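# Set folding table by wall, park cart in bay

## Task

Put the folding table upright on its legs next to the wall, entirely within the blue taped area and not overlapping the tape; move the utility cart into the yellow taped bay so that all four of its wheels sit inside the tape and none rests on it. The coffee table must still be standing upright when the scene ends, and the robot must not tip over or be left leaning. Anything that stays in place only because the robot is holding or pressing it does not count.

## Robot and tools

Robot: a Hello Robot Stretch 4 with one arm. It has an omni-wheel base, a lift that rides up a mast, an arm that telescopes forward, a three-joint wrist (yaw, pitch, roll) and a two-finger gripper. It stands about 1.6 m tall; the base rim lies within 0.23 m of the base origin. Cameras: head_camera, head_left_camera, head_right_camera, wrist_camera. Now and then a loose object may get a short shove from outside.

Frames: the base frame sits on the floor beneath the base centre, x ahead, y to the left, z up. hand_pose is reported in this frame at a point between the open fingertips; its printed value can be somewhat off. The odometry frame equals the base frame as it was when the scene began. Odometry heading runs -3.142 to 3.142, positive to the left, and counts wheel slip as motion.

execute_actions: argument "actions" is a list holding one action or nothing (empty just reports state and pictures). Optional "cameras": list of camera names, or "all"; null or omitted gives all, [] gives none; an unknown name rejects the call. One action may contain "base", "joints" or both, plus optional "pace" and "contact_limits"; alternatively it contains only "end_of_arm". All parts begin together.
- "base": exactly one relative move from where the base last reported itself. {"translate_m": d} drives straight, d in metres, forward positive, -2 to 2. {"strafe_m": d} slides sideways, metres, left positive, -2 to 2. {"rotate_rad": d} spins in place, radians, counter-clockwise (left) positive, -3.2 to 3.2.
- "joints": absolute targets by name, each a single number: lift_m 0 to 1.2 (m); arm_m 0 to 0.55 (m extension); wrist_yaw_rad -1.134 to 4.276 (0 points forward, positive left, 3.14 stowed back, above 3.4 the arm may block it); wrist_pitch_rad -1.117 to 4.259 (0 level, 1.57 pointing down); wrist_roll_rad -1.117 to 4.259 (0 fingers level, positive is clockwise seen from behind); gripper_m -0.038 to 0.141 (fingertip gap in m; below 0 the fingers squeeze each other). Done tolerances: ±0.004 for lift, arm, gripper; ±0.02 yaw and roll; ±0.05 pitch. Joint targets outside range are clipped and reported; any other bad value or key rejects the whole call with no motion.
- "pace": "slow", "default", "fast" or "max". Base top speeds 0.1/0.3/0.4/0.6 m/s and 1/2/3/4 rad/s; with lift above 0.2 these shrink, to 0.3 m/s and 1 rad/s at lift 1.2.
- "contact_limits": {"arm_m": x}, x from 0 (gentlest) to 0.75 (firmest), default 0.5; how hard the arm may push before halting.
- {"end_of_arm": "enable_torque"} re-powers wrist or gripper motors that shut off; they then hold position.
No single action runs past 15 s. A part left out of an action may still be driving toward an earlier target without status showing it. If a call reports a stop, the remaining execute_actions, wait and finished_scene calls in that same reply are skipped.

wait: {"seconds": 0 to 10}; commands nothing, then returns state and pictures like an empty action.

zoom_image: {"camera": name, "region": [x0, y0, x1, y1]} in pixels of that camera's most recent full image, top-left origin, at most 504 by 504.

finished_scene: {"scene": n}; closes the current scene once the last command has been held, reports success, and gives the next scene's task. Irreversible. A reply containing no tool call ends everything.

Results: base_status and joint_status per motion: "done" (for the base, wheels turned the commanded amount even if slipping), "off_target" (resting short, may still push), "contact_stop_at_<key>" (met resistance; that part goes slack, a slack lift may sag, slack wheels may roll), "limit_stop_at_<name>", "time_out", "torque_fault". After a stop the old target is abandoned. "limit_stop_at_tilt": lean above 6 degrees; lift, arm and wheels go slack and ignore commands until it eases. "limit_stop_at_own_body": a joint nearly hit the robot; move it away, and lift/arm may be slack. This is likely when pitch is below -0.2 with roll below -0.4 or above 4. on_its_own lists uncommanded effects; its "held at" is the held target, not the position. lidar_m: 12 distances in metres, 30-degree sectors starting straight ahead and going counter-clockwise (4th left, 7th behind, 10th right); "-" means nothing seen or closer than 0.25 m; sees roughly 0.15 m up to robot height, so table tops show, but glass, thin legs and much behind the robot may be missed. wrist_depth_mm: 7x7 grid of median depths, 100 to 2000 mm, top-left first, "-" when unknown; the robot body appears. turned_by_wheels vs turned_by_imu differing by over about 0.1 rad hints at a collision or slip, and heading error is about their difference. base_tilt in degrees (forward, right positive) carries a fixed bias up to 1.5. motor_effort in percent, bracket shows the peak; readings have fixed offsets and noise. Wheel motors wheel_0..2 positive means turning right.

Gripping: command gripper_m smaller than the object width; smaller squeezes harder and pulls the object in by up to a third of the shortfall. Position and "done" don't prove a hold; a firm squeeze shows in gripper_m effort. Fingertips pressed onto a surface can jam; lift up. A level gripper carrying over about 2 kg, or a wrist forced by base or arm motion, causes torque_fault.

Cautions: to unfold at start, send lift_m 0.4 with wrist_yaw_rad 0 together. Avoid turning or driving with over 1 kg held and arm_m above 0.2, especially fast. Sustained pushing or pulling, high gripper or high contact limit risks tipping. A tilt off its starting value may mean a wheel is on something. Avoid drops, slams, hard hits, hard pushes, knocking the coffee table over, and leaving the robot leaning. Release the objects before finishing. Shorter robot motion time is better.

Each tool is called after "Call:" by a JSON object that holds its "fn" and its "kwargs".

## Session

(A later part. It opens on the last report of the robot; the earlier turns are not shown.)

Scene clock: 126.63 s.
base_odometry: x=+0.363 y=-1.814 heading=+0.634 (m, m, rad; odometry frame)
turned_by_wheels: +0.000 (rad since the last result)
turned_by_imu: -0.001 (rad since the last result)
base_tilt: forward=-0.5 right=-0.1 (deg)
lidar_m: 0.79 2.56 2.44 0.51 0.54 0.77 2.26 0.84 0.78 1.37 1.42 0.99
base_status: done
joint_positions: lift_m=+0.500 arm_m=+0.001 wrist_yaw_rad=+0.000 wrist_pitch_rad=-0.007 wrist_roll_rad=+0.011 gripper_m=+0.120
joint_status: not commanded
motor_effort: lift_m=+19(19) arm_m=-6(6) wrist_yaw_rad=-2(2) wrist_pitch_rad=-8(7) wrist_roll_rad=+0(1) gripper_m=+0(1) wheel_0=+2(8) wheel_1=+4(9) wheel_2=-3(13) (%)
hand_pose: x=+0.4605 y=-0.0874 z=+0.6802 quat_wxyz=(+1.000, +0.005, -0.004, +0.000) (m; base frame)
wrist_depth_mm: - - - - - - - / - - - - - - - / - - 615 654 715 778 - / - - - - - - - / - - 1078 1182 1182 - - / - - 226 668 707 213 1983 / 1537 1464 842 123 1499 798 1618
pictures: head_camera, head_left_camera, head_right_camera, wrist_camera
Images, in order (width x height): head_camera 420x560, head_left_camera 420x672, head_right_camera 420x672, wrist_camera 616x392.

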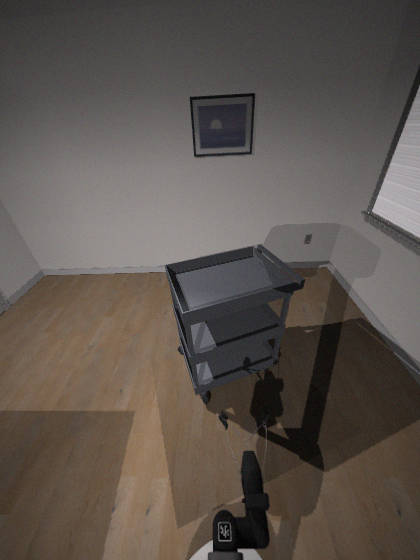

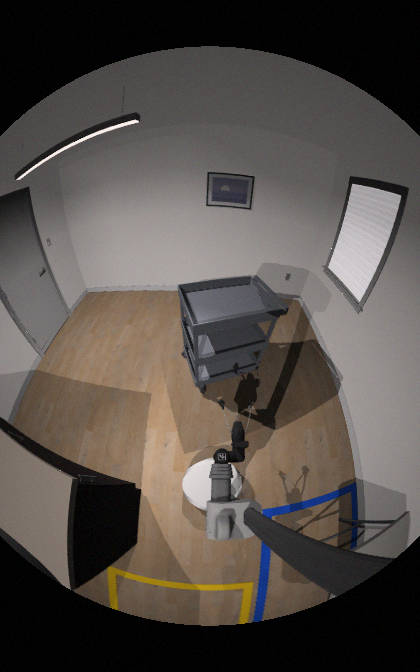

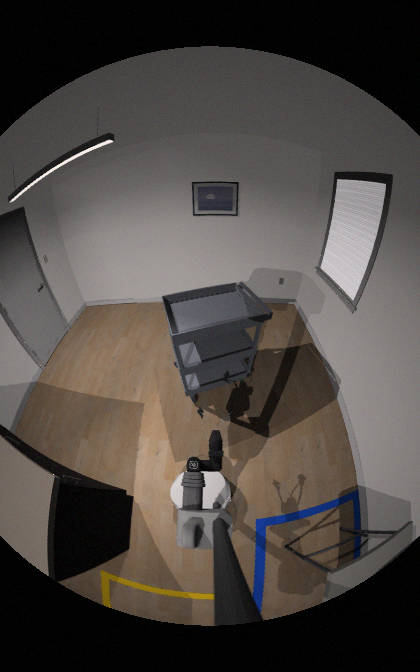

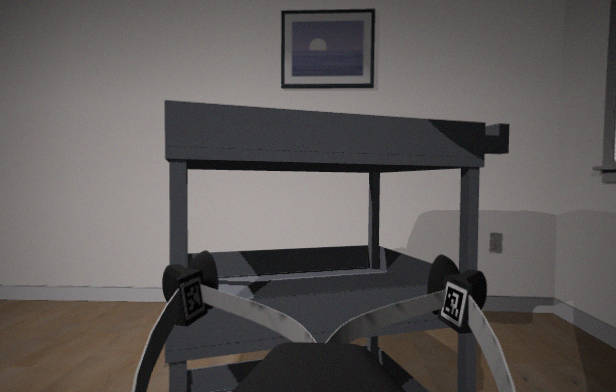

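Call:
{"fn": "execute_actions", "kwargs": {"actions": [{"base":{"translate_m":0.2}}], "cameras": []}}

Call:
{"fn": "execute_actions", "kwargs": {"actions": [{"base":{"strafe_m":0.24}}], "cameras": []}}

Call:
{"fn": "execute_actions", "kwargs": {"actions": [{"base":{"translate_m":0.21}}], "cameras": []}}

Call:
{"fn": "execute_actions", "kwargs": {"actions": [{"joints":{"gripper_m":0.0}}], "cameras": ["wrist_camera"]}}

Call:
{"fn": "execute_actions", "kwargs": {"actions": [{"base":{"strafe_m":-0.12},"pace":"slow"}], "cameras": []}}

Call:
{"fn": "execute_actions", "kwargs": {"actions": [{"base":{"translate_m":-1.2}}], "cameras": ["head_left_camera"]}}

Scene clock: 136.87 s.
base_odometry: x=+0.524 y=-1.696 heading=+0.634 (m, m, rad; odometry frame)
turned_by_wheels: +0.000 (rad since the last result)
turned_by_imu: -0.001 (rad since the last result)
base_tilt: forward=-0.4 right=+0.1 (deg)
lidar_m: 0.60 0.75 2.42 0.95 0.58 0.78 2.44 0.89 1.03 1.35 1.44 0.76
base_status: done
joint_positions: lift_m=+0.500 arm_m=+0.001 wrist_yaw_rad=+0.000 wrist_pitch_rad=-0.007 wrist_roll_rad=+0.011 gripper_m=+0.120
joint_status: not commanded
motor_effort: lift_m=+19(19) arm_m=-6(6) wrist_yaw_rad=-2(2) wrist_pitch_rad=-8(7) wrist_roll_rad=-1(1) gripper_m=+0(0) wheel_0=+4(7) wheel_1=+4(10) wheel_2=-4(10) (%)
hand_pose: x=+0.4605 y=-0.0874 z=+0.6802 quat_wxyz=(+1.000, +0.005, -0.004, +0.000) (m; base frame)
wrist_depth_mm: - - - - - - 1983 / - 394 427 466 - - - / - 399 436 462 500 544 1863 / - 798 - - - - - / - 809 - - - - 1921 / - 418 226 809 517 213 1921 / 1499 402 442 124 508 535 1576
pictures: none
No camera images: the call's "cameras" was empty. Leave "cameras" out to get every camera's image.

Scene clock: 138.97 s.
base_odometry: x=+0.382 y=-1.502 heading=+0.634 (m, m, rad; odometry frame)
turned_by_wheels: +0.000 (rad since the last result)
turned_by_imu: +0.000 (rad since the last result)
base_tilt: forward=-0.4 right=+0.0 (deg)
lidar_m: 0.57 2.35 2.17 0.89 0.38 0.42 2.43 1.17 1.08 1.62 1.69 0.63
base_status: done
joint_positions: lift_m=+0.500 arm_m=+0.001 wrist_yaw_rad=+0.000 wrist_pitch_rad=-0.007 wrist_roll_rad=+0.011 gripper_m=+0.120
joint_status: not commanded
motor_effort: lift_m=+19(19) arm_m=-6(6) wrist_yaw_rad=-2(2) wrist_pitch_rad=-7(8) wrist_roll_rad=-1(0) gripper_m=+0(1) wheel_0=-1(10) wheel_1=+2(14) wheel_2=+0(1) (%)
hand_pose: x=+0.4605 y=-0.0874 z=+0.6802 quat_wxyz=(+1.000, +0.005, -0.004, +0.000) (m; base frame)
wrist_depth_mm: - - - - - 1983 1983 / - - - 402 397 436 488 / - - - 430 407 439 477 / - - - - - - 1983 / - - - - - - 1983 / - - 226 683 683 213 768 / 1537 1464 1537 124 421 439 484
pictures: none
No camera images: the call's "cameras" was empty. Leave "cameras" out to get every camera's image.

Scene clock: 141.07 s.
base_odometry: x=+0.551 y=-1.378 heading=+0.634 (m, m, rad; odometry frame)
turned_by_wheels: +0.000 (rad since the last result)
turned_by_imu: +0.000 (rad since the last result)
base_tilt: forward=-0.5 right=+0.0 (deg)
lidar_m: 0.40 2.14 2.14 1.69 0.62 0.53 2.67 1.22 1.31 1.60 0.81 0.40
base_status: done
joint_positions: lift_m=+0.500 arm_m=+0.001 wrist_yaw_rad=+0.000 wrist_pitch_rad=-0.007 wrist_roll_rad=+0.011 gripper_m=+0.120
joint_status: not commanded
motor_effort: lift_m=+19(19) arm_m=-6(7) wrist_yaw_rad=-2(2) wrist_pitch_rad=-7(7) wrist_roll_rad=-1(1) gripper_m=+1(1) wheel_0=+3(7) wheel_1=+3(9) wheel_2=-3(10) (%)
hand_pose: x=+0.4605 y=-0.0874 z=+0.6802 quat_wxyz=(+1.000, +0.005, -0.004, +0.000) (m; base frame)
wrist_depth_mm: 1983 1863 1863 167 175 190 203 / 1863 1921 1921 174 177 190 206 / 1921 1921 1863 183 312 312 310 / 1921 1921 1863 184 1863 1863 1808 / 1983 1921 1863 183 1808 1808 1808 / 1921 1921 227 178 676 213 699 / 1576 1464 1430 123 554 530 569
pictures: none
No camera images: the call's "cameras" was empty. Leave "cameras" out to get every camera's image.

Scene clock: 143.13 s.
base_odometry: x=+0.551 y=-1.378 heading=+0.634 (m, m, rad; odometry frame)
turned_by_wheels: +0.000 (rad since the last result)
turned_by_imu: -0.001 (rad since the last result)
base_tilt: forward=-0.3 right=+0.1 (deg)
lidar_m: 0.39 2.16 2.16 1.70 0.63 0.52 2.64 1.23 1.29 1.62 0.83 0.40
base_status: not commanded
joint_positions: lift_m=+0.500 arm_m=+0.001 wrist_yaw_rad=-0.002 wrist_pitch_rad=-0.007 wrist_roll_rad=+0.011 gripper_m=+0.000
joint_status: all done
motor_effort: lift_m=+19(19) arm_m=-7(6) wrist_yaw_rad=+4(5) wrist_pitch_rad=-7(7) wrist_roll_rad=+0(0) gripper_m=-7(8) wheel_0=+3(4) wheel_1=+3(3) wheel_2=-2(3) (%)
hand_pose: x=+0.4603 y=-0.0880 z=+0.6802 quat_wxyz=(+1.000, +0.005, -0.004, -0.001) (m; base frame)
wrist_depth_mm: 1921 1863 1863 168 175 190 205 / 1983 1863 1921 174 178 191 206 / 1921 1921 1863 176 312 312 307 / 1983 1921 1921 177 1808 1863 1808 / 1921 1921 1921 178 1863 1863 1808 / 1921 1983 580 177 183 750 699 / 1537 1537 591 122 559 508 574
pictures: wrist_camera
Images, in order (width x height): wrist_camera 616x392.

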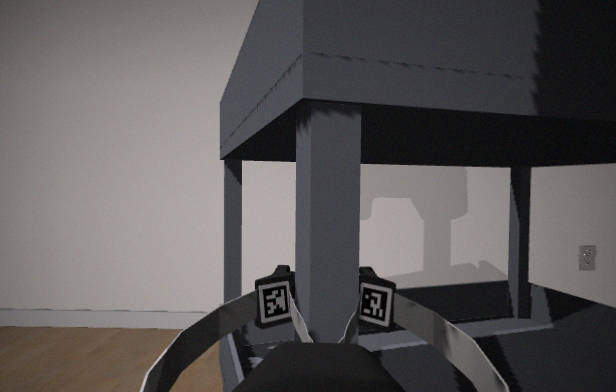

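Scene clock: 145.47 s.
base_odometry: x=+0.622 y=-1.474 heading=+0.635 (m, m, rad; odometry frame)
turned_by_wheels: +0.000 (rad since the last result)
turned_by_imu: -0.001 (rad since the last result)
base_tilt: forward=-0.5 right=+0.0 (deg)
lidar_m: 0.40 2.16 2.26 1.70 0.63 0.62 2.67 1.17 1.31 1.50 1.58 0.41
base_status: done
joint_positions: lift_m=+0.500 arm_m=+0.001 wrist_yaw_rad=+0.003 wrist_pitch_rad=-0.008 wrist_roll_rad=+0.011 gripper_m=+0.000
joint_status: not commanded
motor_effort: lift_m=+19(19) arm_m=-5(6) wrist_yaw_rad=-12(27) wrist_pitch_rad=-6(6) wrist_roll_rad=+1(1) gripper_m=-6(9) wheel_0=+8(15) wheel_1=-5(7) wheel_2=+0(1) (%)
hand_pose: x=+0.4606 y=-0.0864 z=+0.6803 quat_wxyz=(+1.000, +0.005, -0.004, +0.002) (m; base frame)
wrist_depth_mm: 1921 1921 1863 168 182 205 230 / 1921 1863 315 171 183 206 231 / 1983 1921 442 178 315 312 312 / 1983 1921 1921 178 1808 1808 1808 / 1983 1921 1921 179 1808 1756 1808 / 1921 1921 187 179 190 759 683 / 1537 1464 554 122 554 504 574
pictures: none
No camera images: the call's "cameras" was empty. Leave "cameras" out to get every camera's image.

Scene clock: 150.97 s.
base_odometry: x=-0.345 y=-2.185 heading=+0.634 (m, m, rad; odometry frame)
turned_by_wheels: +0.000 (rad since the last result)
turned_by_imu: -0.002 (rad since the last result)
base_tilt: forward=-0.5 right=+0.0 (deg)
lidar_m: 0.40 0.54 0.42 0.60 1.37 1.54 1.46 0.96 0.71 0.68 0.72 0.41
base_status: done
joint_positions: lift_m=+0.500 arm_m=+0.001 wrist_yaw_rad=+0.000 wrist_pitch_rad=-0.007 wrist_roll_rad=+0.010 gripper_m=+0.000
joint_status: not commanded
motor_effort: lift_m=+19(19) arm_m=-5(5) wrist_yaw_rad=-3(15) wrist_pitch_rad=-5(8) wrist_roll_rad=-1(1) gripper_m=-6(12) wheel_0=-2(10) wheel_1=-5(12) wheel_2=+2(18) (%)
hand_pose: x=+0.4604 y=-0.0873 z=+0.6802 quat_wxyz=(+1.000, +0.005, -0.004, +0.000) (m; base frame)
wrist_depth_mm: 319 239 196 167 211 - - / 307 241 198 171 213 554 - / 347 334 327 178 314 559 - / - - - 179 - - - / - - - 180 - - - / - - 640 177 188 707 - / 477 521 525 120 554 512 1618
pictures: head_left_camera
Images, in order (width x height): head_left_camera 420x672.

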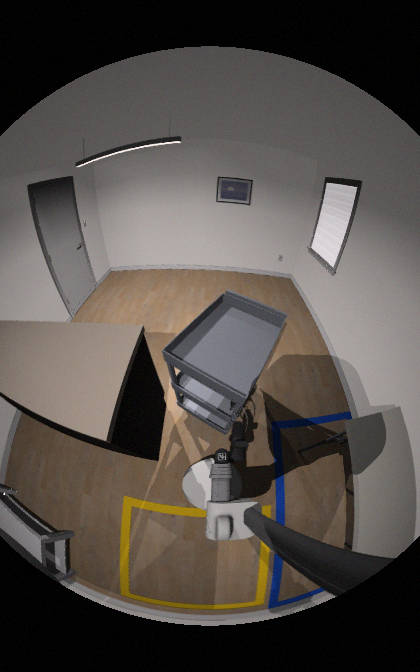

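Repeat the earlier sequence.

Call:
{"fn": "execute_actions", "kwargs": {"actions": [{"base":{"translate_m":-1.13}}], "cameras": []}}

Call:
{"fn": "execute_actions", "kwargs": {"actions": [{"base":{"strafe_m":0.55},"pace":"slow"}], "cameras": []}}

Call:
{"fn": "execute_actions", "kwargs": {"actions": [{"base":{"rotate_rad":-0.9},"pace":"slow"}], "cameras": []}}

Call:
{"fn": "execute_actions", "kwargs": {"actions": [{"base":{"rotate_rad":-0.67},"joints":{"arm_m":0.15},"pace":"slow"}], "cameras": []}}

Call:
{"fn": "execute_actions", "kwargs": {"actions": [{"base":{"translate_m":-0.25},"pace":"slow"}], "cameras": []}}

Call:
{"fn": "execute_actions", "kwargs": {"actions": [{"base":{"strafe_m":0.1},"pace":"slow"}], "cameras": []}}

Call:
{"fn": "execute_actions", "kwargs": {"actions": [{"joints":{"arm_m":0},"pace":"slow"}], "cameras": ["head_left_camera","head_camera"]}}

Scene clock: 164.20 s.
base_odometry: x=-1.255 y=-2.854 heading=+0.634 (m, m, rad; odometry frame)
turned_by_wheels: +0.000 (rad since the last result)
turned_by_imu: +0.000 (rad since the last result)
base_tilt: forward=-0.3 right=+0.1 (deg)
lidar_m: 0.38 0.43 1.13 1.09 0.48 0.33 0.32 0.35 0.45 0.74 0.69 0.96
base_status: done
joint_positions: lift_m=+0.500 arm_m=+0.001 wrist_yaw_rad=+0.003 wrist_pitch_rad=-0.007 wrist_roll_rad=+0.010 gripper_m=+0.000
joint_status: not commanded
motor_effort: lift_m=+19(19) arm_m=-5(5) wrist_yaw_rad=-9(18) wrist_pitch_rad=-5(8) wrist_roll_rad=+0(1) gripper_m=-7(9) wheel_0=-2(5) wheel_1=-3(10) wheel_2=+5(19) (%)
hand_pose: x=+0.4605 y=-0.0867 z=+0.6803 quat_wxyz=(+1.000, +0.005, -0.004, +0.001) (m; base frame)
wrist_depth_mm: 202 190 179 169 - - - / 204 191 181 170 - - - / 343 332 325 178 - - - / 1098 1098 - 179 - - - / 1118 1098 1661 179 - - - / 1098 723 676 178 187 - - / 504 554 521 120 1464 1397 1576
pictures: none
No camera images: the call's "cameras" was empty. Leave "cameras" out to get every camera's image.

Scene clock: 170.83 s.
base_odometry: x=-1.580 y=-2.411 heading=+0.634 (m, m, rad; odometry frame)
turned_by_wheels: +0.000 (rad since the last result)
turned_by_imu: -0.002 (rad since the last result)
base_tilt: forward=-0.5 right=+0.1 (deg)
lidar_m: 0.40 1.32 0.58 0.56 0.48 0.33 0.29 0.35 0.47 1.23 1.25 0.42
base_status: done
joint_positions: lift_m=+0.500 arm_m=+0.001 wrist_yaw_rad=-0.003 wrist_pitch_rad=-0.007 wrist_roll_rad=+0.010 gripper_m=+0.000
joint_status: not commanded
motor_effort: lift_m=+19(19) arm_m=-5(5) wrist_yaw_rad=+6(25) wrist_pitch_rad=-7(6) wrist_roll_rad=+0(0) gripper_m=-6(6) wheel_0=-5(15) wheel_1=+3(11) wheel_2=+0(3) (%)
hand_pose: x=+0.4601 y=-0.0882 z=+0.6802 quat_wxyz=(+1.000, +0.005, -0.004, -0.001) (m; base frame)
wrist_depth_mm: - - 260 157 171 200 233 / - - 263 162 174 202 236 / 1098 1078 334 167 314 312 312 / 1098 1078 1060 167 - - - / 1118 1098 1078 168 - - - / 1118 1078 544 169 184 750 683 / 1118 1118 521 121 554 500 569
pictures: none
No camera images: the call's "cameras" was empty. Leave "cameras" out to get every camera's image.

Scene clock: 173.07 s.
base_odometry: x=-1.580 y=-2.411 heading=-0.265 (m, m, rad; odometry frame)
turned_by_wheels: -0.899 (rad since the last result)
turned_by_imu: -0.914 (rad since the last result)
base_tilt: forward=-0.4 right=+0.1 (deg)
lidar_m: 0.32 0.32 0.36 1.37 0.56 0.56 0.43 0.32 0.31 0.33 0.55 0.42
base_status: done
joint_positions: lift_m=+0.500 arm_m=+0.001 wrist_yaw_rad=-0.001 wrist_pitch_rad=-0.007 wrist_roll_rad=+0.010 gripper_m=+0.000
joint_status: not commanded
motor_effort: lift_m=+19(19) arm_m=-5(5) wrist_yaw_rad=+0(42) wrist_pitch_rad=-7(7) wrist_roll_rad=+2(1) gripper_m=-6(11) wheel_0=+5(15) wheel_1=+4(8) wheel_2=+7(17) (%)
hand_pose: x=+0.4603 y=-0.0876 z=+0.6802 quat_wxyz=(+1.000, +0.005, -0.004, +0.000) (m; base frame)
wrist_depth_mm: 133 142 152 163 1983 1708 1499 / 147 145 156 166 1983 1708 1499 / 343 334 324 177 - 1756 1499 / - - - 179 1983 1708 1499 / - - - 179 - 1708 1464 / 668 715 512 179 187 1756 1464 / 554 559 517 122 1576 1397 1464
pictures: none
No camera images: the call's "cameras" was empty. Leave "cameras" out to get every camera's image.

Scene clock: 175.87 s.
base_odometry: x=-1.581 y=-2.411 heading=-0.935 (m, m, rad; odometry frame)
turned_by_wheels: -0.670 (rad since the last result)
turned_by_imu: -0.679 (rad since the last result)
base_tilt: forward=-0.5 right=+0.1 (deg)
lidar_m: 0.31 0.25 0.49 1.25 1.31 0.60 0.57 0.47 0.34 0.30 0.33 0.49
base_status: done
joint_positions: lift_m=+0.500 arm_m=+0.149 wrist_yaw_rad=-0.002 wrist_pitch_rad=-0.008 wrist_roll_rad=+0.010 gripper_m=+0.000
joint_status: all done
motor_effort: lift_m=+18(19) arm_m=+7(10) wrist_yaw_rad=+5(50) wrist_pitch_rad=-6(9) wrist_roll_rad=+1(0) gripper_m=-7(10) wheel_0=-3(15) wheel_1=+2(16) wheel_2=-1(17) (%)
hand_pose: x=+0.6078 y=-0.0881 z=+0.6804 quat_wxyz=(+1.000, +0.005, -0.004, -0.001) (m; base frame)
wrist_depth_mm: 108 106 112 144 1138 654 433 / 150 148 145 158 1118 654 427 / 355 347 1708 178 1308 640 427 / 1708 1756 1708 179 1255 647 424 / 1756 1756 1756 180 1255 640 424 / 1756 1756 904 180 186 647 424 / 492 1499 1430 122 1118 517 424
pictures: none
No camera images: the call's "cameras" was empty. Leave "cameras" out to get every camera's image.

Scene clock: 179.67 s.
base_odometry: x=-1.729 y=-2.211 heading=-0.935 (m, m, rad; odometry frame)
turned_by_wheels: +0.000 (rad since the last result)
turned_by_imu: -0.001 (rad since the last result)
base_tilt: forward=-0.4 right=+0.1 (deg)
lidar_m: 0.41 0.41 1.33 1.26 0.46 0.33 0.33 0.35 0.32 0.30 0.32 0.46
base_status: done
joint_positions: lift_m=+0.500 arm_m=+0.149 wrist_yaw_rad=+0.004 wrist_pitch_rad=-0.007 wrist_roll_rad=+0.010 gripper_m=+0.000
joint_status: not commanded
motor_effort: lift_m=+18(18) arm_m=+5(7) wrist_yaw_rad=-12(20) wrist_pitch_rad=-5(7) wrist_roll_rad=+0(0) gripper_m=-7(6) wheel_0=-3(9) wheel_1=-4(6) wheel_2=+9(16) (%)
hand_pose: x=+0.6088 y=-0.0864 z=+0.6804 quat_wxyz=(+1.000, +0.005, -0.004, +0.002) (m; base frame)
wrist_depth_mm: 119 130 143 159 1160 661 436 / 150 147 147 162 1138 668 433 / 351 343 336 176 1576 661 433 / - 1983 1983 177 1618 654 430 / - - 1921 178 1576 661 427 / 647 691 591 176 187 647 427 / 559 521 488 120 1255 525 427
pictures: none
No camera images: the call's "cameras" was empty. Leave "cameras" out to get every camera's image.

Scene clock: 181.80 s.
base_odometry: x=-1.648 y=-2.151 heading=-0.935 (m, m, rad; odometry frame)
turned_by_wheels: +0.000 (rad since the last result)
turned_by_imu: -0.002 (rad since the last result)
base_tilt: forward=-0.5 right=+0.2 (deg)
lidar_m: 0.43 0.43 1.21 1.15 1.20 0.32 0.29 0.34 0.42 0.40 0.44 0.61
base_status: done
joint_positions: lift_m=+0.500 arm_m=+0.149 wrist_yaw_rad=-0.006 wrist_pitch_rad=-0.007 wrist_roll_rad=+0.010 gripper_m=+0.000
joint_status: not commanded
on_its_own: wrist_yaw_rad is at rest, and its effort (+14) is outside its rest range (-13 to +13)
motor_effort: lift_m=+18(18) arm_m=+5(5) wrist_yaw_rad=+14(33) wrist_pitch_rad=-6(6) wrist_roll_rad=+0(0) gripper_m=-6(7) wheel_0=-7(15) wheel_1=+3(11) wheel_2=-1(10) (%)
hand_pose: x=+0.6080 y=-0.0891 z=+0.6804 quat_wxyz=(+1.000, +0.005, -0.004, -0.003) (m; base frame)
wrist_depth_mm: 123 132 143 156 1537 891 580 / 151 148 147 162 1464 878 585 / 357 345 336 171 1708 878 580 / - - 1983 173 1708 854 569 / - - - 174 1661 866 574 / 654 691 715 175 183 809 574 / 554 554 484 123 1430 699 574
pictures: none
No camera images: the call's "cameras" was empty. Leave "cameras" out to get every camera's image.

Scene clock: 184.60 s.
base_odometry: x=-1.648 y=-2.151 heading=-0.935 (m, m, rad; odometry frame)
turned_by_wheels: +0.000 (rad since the last result)
turned_by_imu: +0.000 (rad since the last result)
base_tilt: forward=-0.5 right=+0.0 (deg)
lidar_m: 0.34 0.37 0.49 1.17 1.21 0.34 0.31 0.35 0.43 0.40 0.43 0.62
base_status: not commanded
joint_positions: lift_m=+0.500 arm_m=+0.001 wrist_yaw_rad=+0.004 wrist_pitch_rad=-0.006 wrist_roll_rad=+0.010 gripper_m=+0.000
joint_status: all done
on_its_own: wrist_yaw_rad is at rest, and its effort (-14) is outside its rest range (-13 to +13)
motor_effort: lift_m=+18(18) arm_m=-8(7) wrist_yaw_rad=-14(18) wrist_pitch_rad=-11(10) wrist_roll_rad=+0(1) gripper_m=-4(8) wheel_0=-3(7) wheel_1=+3(3) wheel_2=-2(2) (%)
hand_pose: x=+0.4611 y=-0.0863 z=+0.6799 quat_wxyz=(+1.000, +0.005, -0.003, +0.002) (m; base frame)
wrist_depth_mm: 151 153 157 158 1863 917 580 / 153 155 158 160 1863 917 597 / 353 343 334 167 - 904 597 / - - - 168 - 904 591 / - - - 169 - 891 591 / 715 750 676 170 189 904 585 / 554 549 517 120 1464 732 585
pictures: head_camera, head_left_camera
Images, in order (width x height): head_camera 420x560, head_left_camera 420x672.

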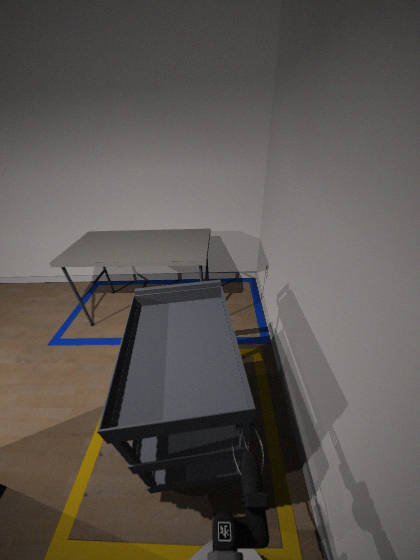

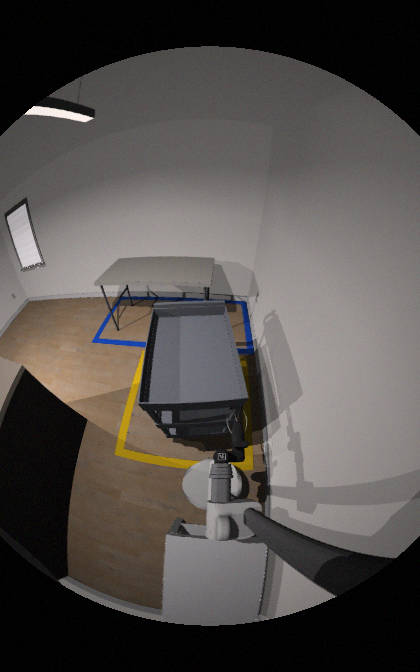

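Call:
{"fn": "execute_actions", "kwargs": {"actions": [{"joints":{"gripper_m":0.12}}], "cameras": []}}

Call:
{"fn": "finished_scene", "kwargs": {"scene": 2}}

Scene clock: 190.10 s.
base_odometry: x=-1.648 y=-2.151 heading=-0.935 (m, m, rad; odometry frame)
turned_by_wheels: +0.000 (rad since the last result)
turned_by_imu: -0.002 (rad since the last result)
base_tilt: forward=-0.5 right=+0.2 (deg)
lidar_m: 0.35 0.34 0.49 1.15 1.21 0.32 0.31 0.33 0.44 0.39 0.43 0.60
base_status: not commanded
joint_positions: lift_m=+0.500 arm_m=+0.001 wrist_yaw_rad=+0.001 wrist_pitch_rad=-0.007 wrist_roll_rad=+0.010 gripper_m=+0.120
joint_status: all done
motor_effort: lift_m=+18(18) arm_m=-6(7) wrist_yaw_rad=-4(14) wrist_pitch_rad=-8(12) wrist_roll_rad=+0(0) gripper_m=+1(3) wheel_0=-2(3) wheel_1=+3(3) wheel_2=-1(2) (%)
hand_pose: x=+0.4606 y=-0.0873 z=+0.6801 quat_wxyz=(+1.000, +0.005, -0.003, +0.000) (m; base frame)
wrist_depth_mm: 152 155 157 160 1808 904 580 / 153 156 159 161 1808 904 585 / 349 336 325 169 - 891 585 / - - - 170 - 878 580 / - - - 170 - 809 580 / 715 741 227 171 1499 213 580 / 554 521 549 123 1464 878 580
pictures: none
No camera images: the call's "cameras" was empty. Leave "cameras" out to get every camera's image.

The scene is finished: the task was done.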